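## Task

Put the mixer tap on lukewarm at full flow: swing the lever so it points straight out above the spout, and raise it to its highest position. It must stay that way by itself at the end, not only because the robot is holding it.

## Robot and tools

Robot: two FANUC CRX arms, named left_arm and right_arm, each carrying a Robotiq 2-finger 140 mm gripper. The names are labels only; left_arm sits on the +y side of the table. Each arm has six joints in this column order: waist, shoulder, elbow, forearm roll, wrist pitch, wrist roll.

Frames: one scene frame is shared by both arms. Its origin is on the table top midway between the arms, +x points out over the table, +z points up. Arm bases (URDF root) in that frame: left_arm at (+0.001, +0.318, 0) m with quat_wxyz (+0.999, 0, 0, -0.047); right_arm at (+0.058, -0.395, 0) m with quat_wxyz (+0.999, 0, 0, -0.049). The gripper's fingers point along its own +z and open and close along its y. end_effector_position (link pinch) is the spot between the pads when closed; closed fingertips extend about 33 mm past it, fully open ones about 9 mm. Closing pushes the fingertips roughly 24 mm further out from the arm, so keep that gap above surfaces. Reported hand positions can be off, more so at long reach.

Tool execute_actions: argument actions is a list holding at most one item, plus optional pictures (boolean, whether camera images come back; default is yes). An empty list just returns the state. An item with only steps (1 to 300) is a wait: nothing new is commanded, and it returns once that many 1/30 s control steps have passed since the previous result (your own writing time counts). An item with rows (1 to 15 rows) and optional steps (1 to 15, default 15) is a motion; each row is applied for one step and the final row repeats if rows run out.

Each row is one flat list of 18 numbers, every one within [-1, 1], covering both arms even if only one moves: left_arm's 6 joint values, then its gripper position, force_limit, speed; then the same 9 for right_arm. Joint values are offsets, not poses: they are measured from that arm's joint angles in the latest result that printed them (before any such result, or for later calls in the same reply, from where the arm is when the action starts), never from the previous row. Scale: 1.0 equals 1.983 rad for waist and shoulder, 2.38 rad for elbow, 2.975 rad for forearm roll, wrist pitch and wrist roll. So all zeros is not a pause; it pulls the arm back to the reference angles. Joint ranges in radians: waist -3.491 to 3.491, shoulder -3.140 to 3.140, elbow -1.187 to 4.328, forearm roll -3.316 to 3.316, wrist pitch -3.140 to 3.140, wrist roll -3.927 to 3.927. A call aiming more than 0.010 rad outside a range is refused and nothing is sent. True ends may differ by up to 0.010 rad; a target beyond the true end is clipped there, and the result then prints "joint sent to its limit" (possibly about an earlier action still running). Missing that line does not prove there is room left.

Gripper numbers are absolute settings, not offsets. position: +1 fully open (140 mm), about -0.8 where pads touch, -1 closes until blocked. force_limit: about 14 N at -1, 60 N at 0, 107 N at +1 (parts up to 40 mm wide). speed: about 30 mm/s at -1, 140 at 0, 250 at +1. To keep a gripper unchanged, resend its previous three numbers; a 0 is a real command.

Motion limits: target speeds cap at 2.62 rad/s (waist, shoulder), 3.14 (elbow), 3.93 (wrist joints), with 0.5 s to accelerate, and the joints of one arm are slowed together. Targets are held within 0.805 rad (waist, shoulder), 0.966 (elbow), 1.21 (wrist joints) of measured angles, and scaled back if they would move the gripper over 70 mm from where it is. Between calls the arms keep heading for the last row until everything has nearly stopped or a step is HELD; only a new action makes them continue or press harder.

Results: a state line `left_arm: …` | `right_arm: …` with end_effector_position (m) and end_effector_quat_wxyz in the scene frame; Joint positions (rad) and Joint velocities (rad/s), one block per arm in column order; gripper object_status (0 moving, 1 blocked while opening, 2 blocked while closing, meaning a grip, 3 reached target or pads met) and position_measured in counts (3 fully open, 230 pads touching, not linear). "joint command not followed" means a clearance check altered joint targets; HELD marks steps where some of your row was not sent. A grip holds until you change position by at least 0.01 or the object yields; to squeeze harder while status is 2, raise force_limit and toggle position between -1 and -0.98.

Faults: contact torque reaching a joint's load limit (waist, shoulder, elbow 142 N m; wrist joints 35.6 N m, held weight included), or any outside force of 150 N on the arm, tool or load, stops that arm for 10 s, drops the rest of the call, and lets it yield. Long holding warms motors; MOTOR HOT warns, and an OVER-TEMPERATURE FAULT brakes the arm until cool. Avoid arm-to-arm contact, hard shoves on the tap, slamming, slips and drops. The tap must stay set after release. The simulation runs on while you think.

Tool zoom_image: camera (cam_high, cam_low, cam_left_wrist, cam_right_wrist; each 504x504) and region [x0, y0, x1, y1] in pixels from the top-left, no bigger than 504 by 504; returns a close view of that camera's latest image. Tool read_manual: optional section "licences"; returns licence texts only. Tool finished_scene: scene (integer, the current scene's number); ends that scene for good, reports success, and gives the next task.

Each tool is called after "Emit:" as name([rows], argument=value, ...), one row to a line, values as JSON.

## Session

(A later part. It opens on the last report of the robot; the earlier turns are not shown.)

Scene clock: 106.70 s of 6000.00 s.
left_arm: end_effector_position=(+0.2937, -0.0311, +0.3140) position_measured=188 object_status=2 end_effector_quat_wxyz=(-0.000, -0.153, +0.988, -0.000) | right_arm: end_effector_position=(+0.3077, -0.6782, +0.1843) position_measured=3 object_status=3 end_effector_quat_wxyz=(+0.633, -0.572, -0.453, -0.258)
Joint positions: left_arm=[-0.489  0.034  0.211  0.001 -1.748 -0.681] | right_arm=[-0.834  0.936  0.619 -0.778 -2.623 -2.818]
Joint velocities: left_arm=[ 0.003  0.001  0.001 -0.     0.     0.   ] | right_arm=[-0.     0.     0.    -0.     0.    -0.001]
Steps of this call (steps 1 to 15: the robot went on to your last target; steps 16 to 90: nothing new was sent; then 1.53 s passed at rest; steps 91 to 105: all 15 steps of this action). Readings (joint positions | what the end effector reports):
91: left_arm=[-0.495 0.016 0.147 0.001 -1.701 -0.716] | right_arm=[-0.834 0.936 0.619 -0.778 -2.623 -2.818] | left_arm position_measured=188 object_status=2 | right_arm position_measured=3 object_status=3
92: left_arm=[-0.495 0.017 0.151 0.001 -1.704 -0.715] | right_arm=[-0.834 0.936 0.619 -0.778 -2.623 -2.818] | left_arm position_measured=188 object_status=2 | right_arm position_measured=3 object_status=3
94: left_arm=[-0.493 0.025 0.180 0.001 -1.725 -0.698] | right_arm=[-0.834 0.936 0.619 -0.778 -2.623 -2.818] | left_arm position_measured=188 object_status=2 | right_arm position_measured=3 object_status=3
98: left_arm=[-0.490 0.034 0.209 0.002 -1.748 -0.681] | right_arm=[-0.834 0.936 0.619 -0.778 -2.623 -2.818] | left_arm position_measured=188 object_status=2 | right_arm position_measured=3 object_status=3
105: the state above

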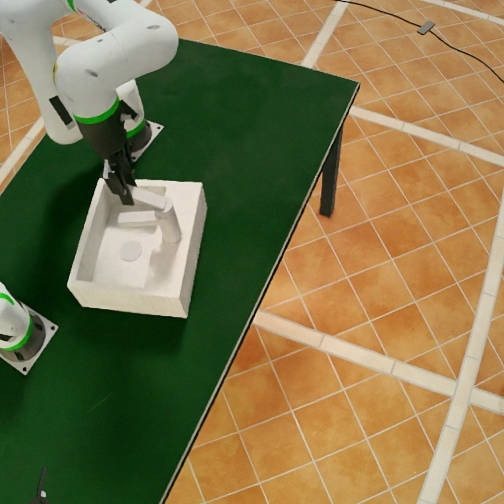

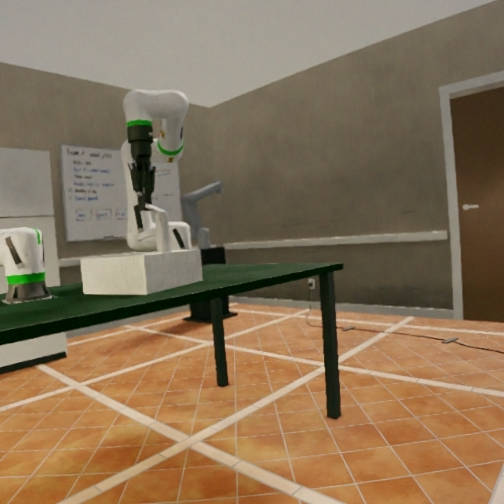

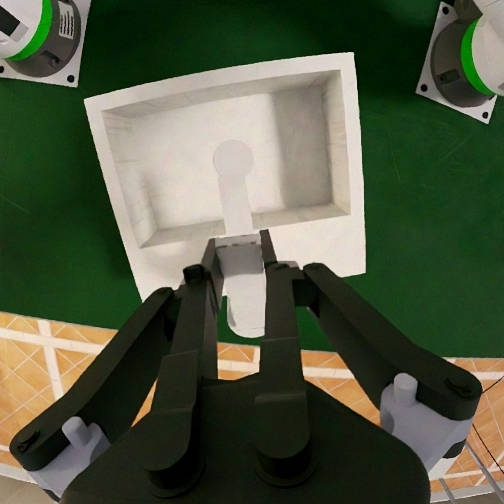

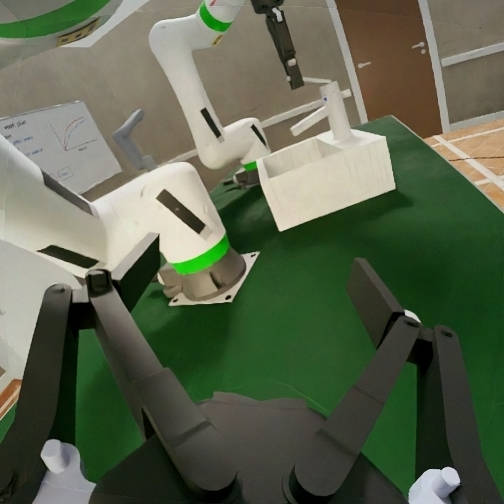

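Slid in the pads, so it hit its stop. Release and rise.

Emit:
execute_actions([
  {"rows":[[0,0,0,0,0,0,0.2,0,0,0,0,0,0,0,0,1,0,0]],"steps":8},
], pictures=false)

Emit:
execute_actions([
  {"rows":[[0,0.006,0.045,0,-0.032,0,0.2,0,0,0,0,0,0,0,0,1,0,0]]},
])

Scene clock: 112.23 s of 6000.00 s.
left_arm: end_effector_position=(+0.2942, -0.0309, +0.3143) position_measured=138 object_status=0 end_effector_quat_wxyz=(-0.000, -0.153, +0.988, -0.000) | right_arm: end_effector_position=(+0.3077, -0.6782, +0.1843) position_measured=3 object_status=3 end_effector_quat_wxyz=(+0.633, -0.572, -0.453, -0.258)
Joint positions: left_arm=[-0.489  0.034  0.211  0.001 -1.748 -0.68 ] | right_arm=[-0.834  0.936  0.619 -0.778 -2.623 -2.818]
Joint velocities: left_arm=[-0.001  0.002 -0.002  0.001 -0.006 -0.   ] | right_arm=[ 0.    -0.001  0.     0.    -0.001 -0.   ]
Steps of this call (steps 1 to 15: the robot went on to your last target; steps 16 to 90: nothing new was sent; then 2.27 s passed at rest; steps 91 to 98: all 8 steps of this action). Readings (joint positions | what the end effector reports):
91: left_arm=[-0.489 0.034 0.211 0.001 -1.748 -0.681] | right_arm=[-0.834 0.936 0.619 -0.778 -2.623 -2.818] | left_arm position_measured=188 object_status=0 | right_arm position_measured=3 object_status=3
92: left_arm=[-0.489 0.034 0.212 -0.000 -1.747 -0.680] | right_arm=[-0.834 0.936 0.619 -0.778 -2.623 -2.818] | left_arm position_measured=188 object_status=0 | right_arm position_measured=3 object_status=3
94: left_arm=[-0.489 0.033 0.212 -0.000 -1.747 -0.680] | right_arm=[-0.834 0.936 0.619 -0.778 -2.623 -2.818] | left_arm position_measured=168 object_status=0 | right_arm position_measured=3 object_status=3
98: the state above

Scene clock: 112.73 s of 6000.00 s.
left_arm: end_effector_position=(+0.2905, -0.0287, +0.3540) position_measured=104 object_status=3 end_effector_quat_wxyz=(-0.000, -0.153, +0.988, -0.000) | right_arm: end_effector_position=(+0.3077, -0.6782, +0.1843) position_measured=3 object_status=3 end_effector_quat_wxyz=(+0.633, -0.572, -0.453, -0.258)
Joint positions: left_arm=[-0.489  0.046  0.318  0.001 -1.843 -0.68 ] | right_arm=[-0.834  0.936  0.619 -0.778 -2.623 -2.818]
Joint velocities: left_arm=[-0.    -0.001  0.001 -0.001 -0.    -0.   ] | right_arm=[ 0.001  0.    -0.     0.    -0.    -0.002]
Steps of this call (steps 1 to 15: all 15 steps of this action). Readings (joint positions | what the end effector reports):
1: left_arm=[-0.489 0.034 0.211 0.001 -1.749 -0.680] | right_arm=[-0.834 0.936 0.619 -0.778 -2.623 -2.818] | left_arm position_measured=131 object_status=0 | right_arm position_measured=3 object_status=3
2: left_arm=[-0.489 0.035 0.216 0.001 -1.753 -0.680] | right_arm=[-0.834 0.936 0.619 -0.778 -2.623 -2.818] | left_arm position_measured=123 object_status=0 | right_arm position_measured=3 object_status=3
4: left_arm=[-0.489 0.038 0.246 0.001 -1.780 -0.680] | right_arm=[-0.834 0.936 0.619 -0.778 -2.623 -2.818] | left_arm position_measured=108 object_status=0 | right_arm position_measured=3 object_status=3
8: left_arm=[-0.489 0.045 0.314 0.001 -1.839 -0.680] | right_arm=[-0.834 0.936 0.619 -0.778 -2.623 -2.818] | left_arm position_measured=104 object_status=0 | right_arm position_measured=3 object_status=3
15: the state above

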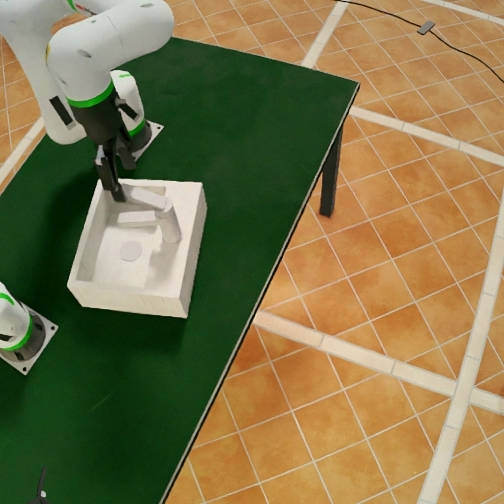

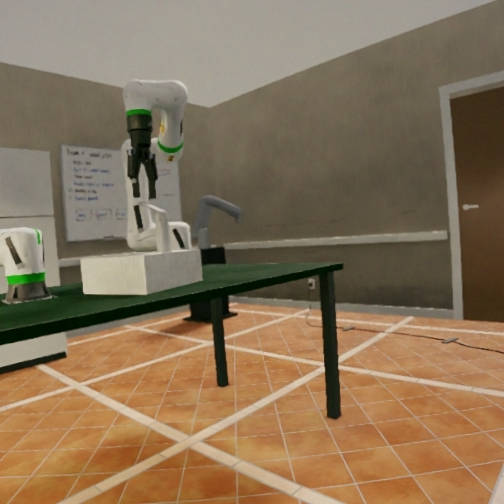

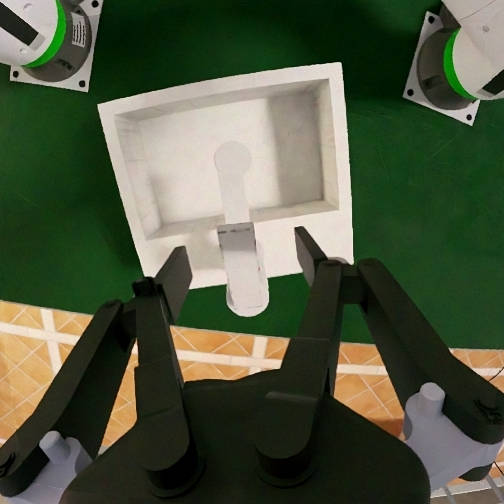

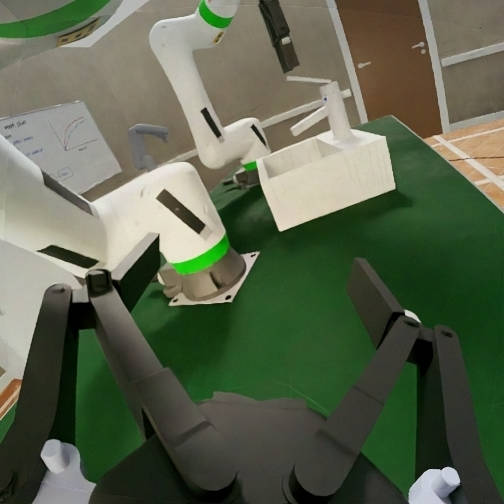

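Emit:
finished_scene(scene=1)

The scene is finished: the task was done.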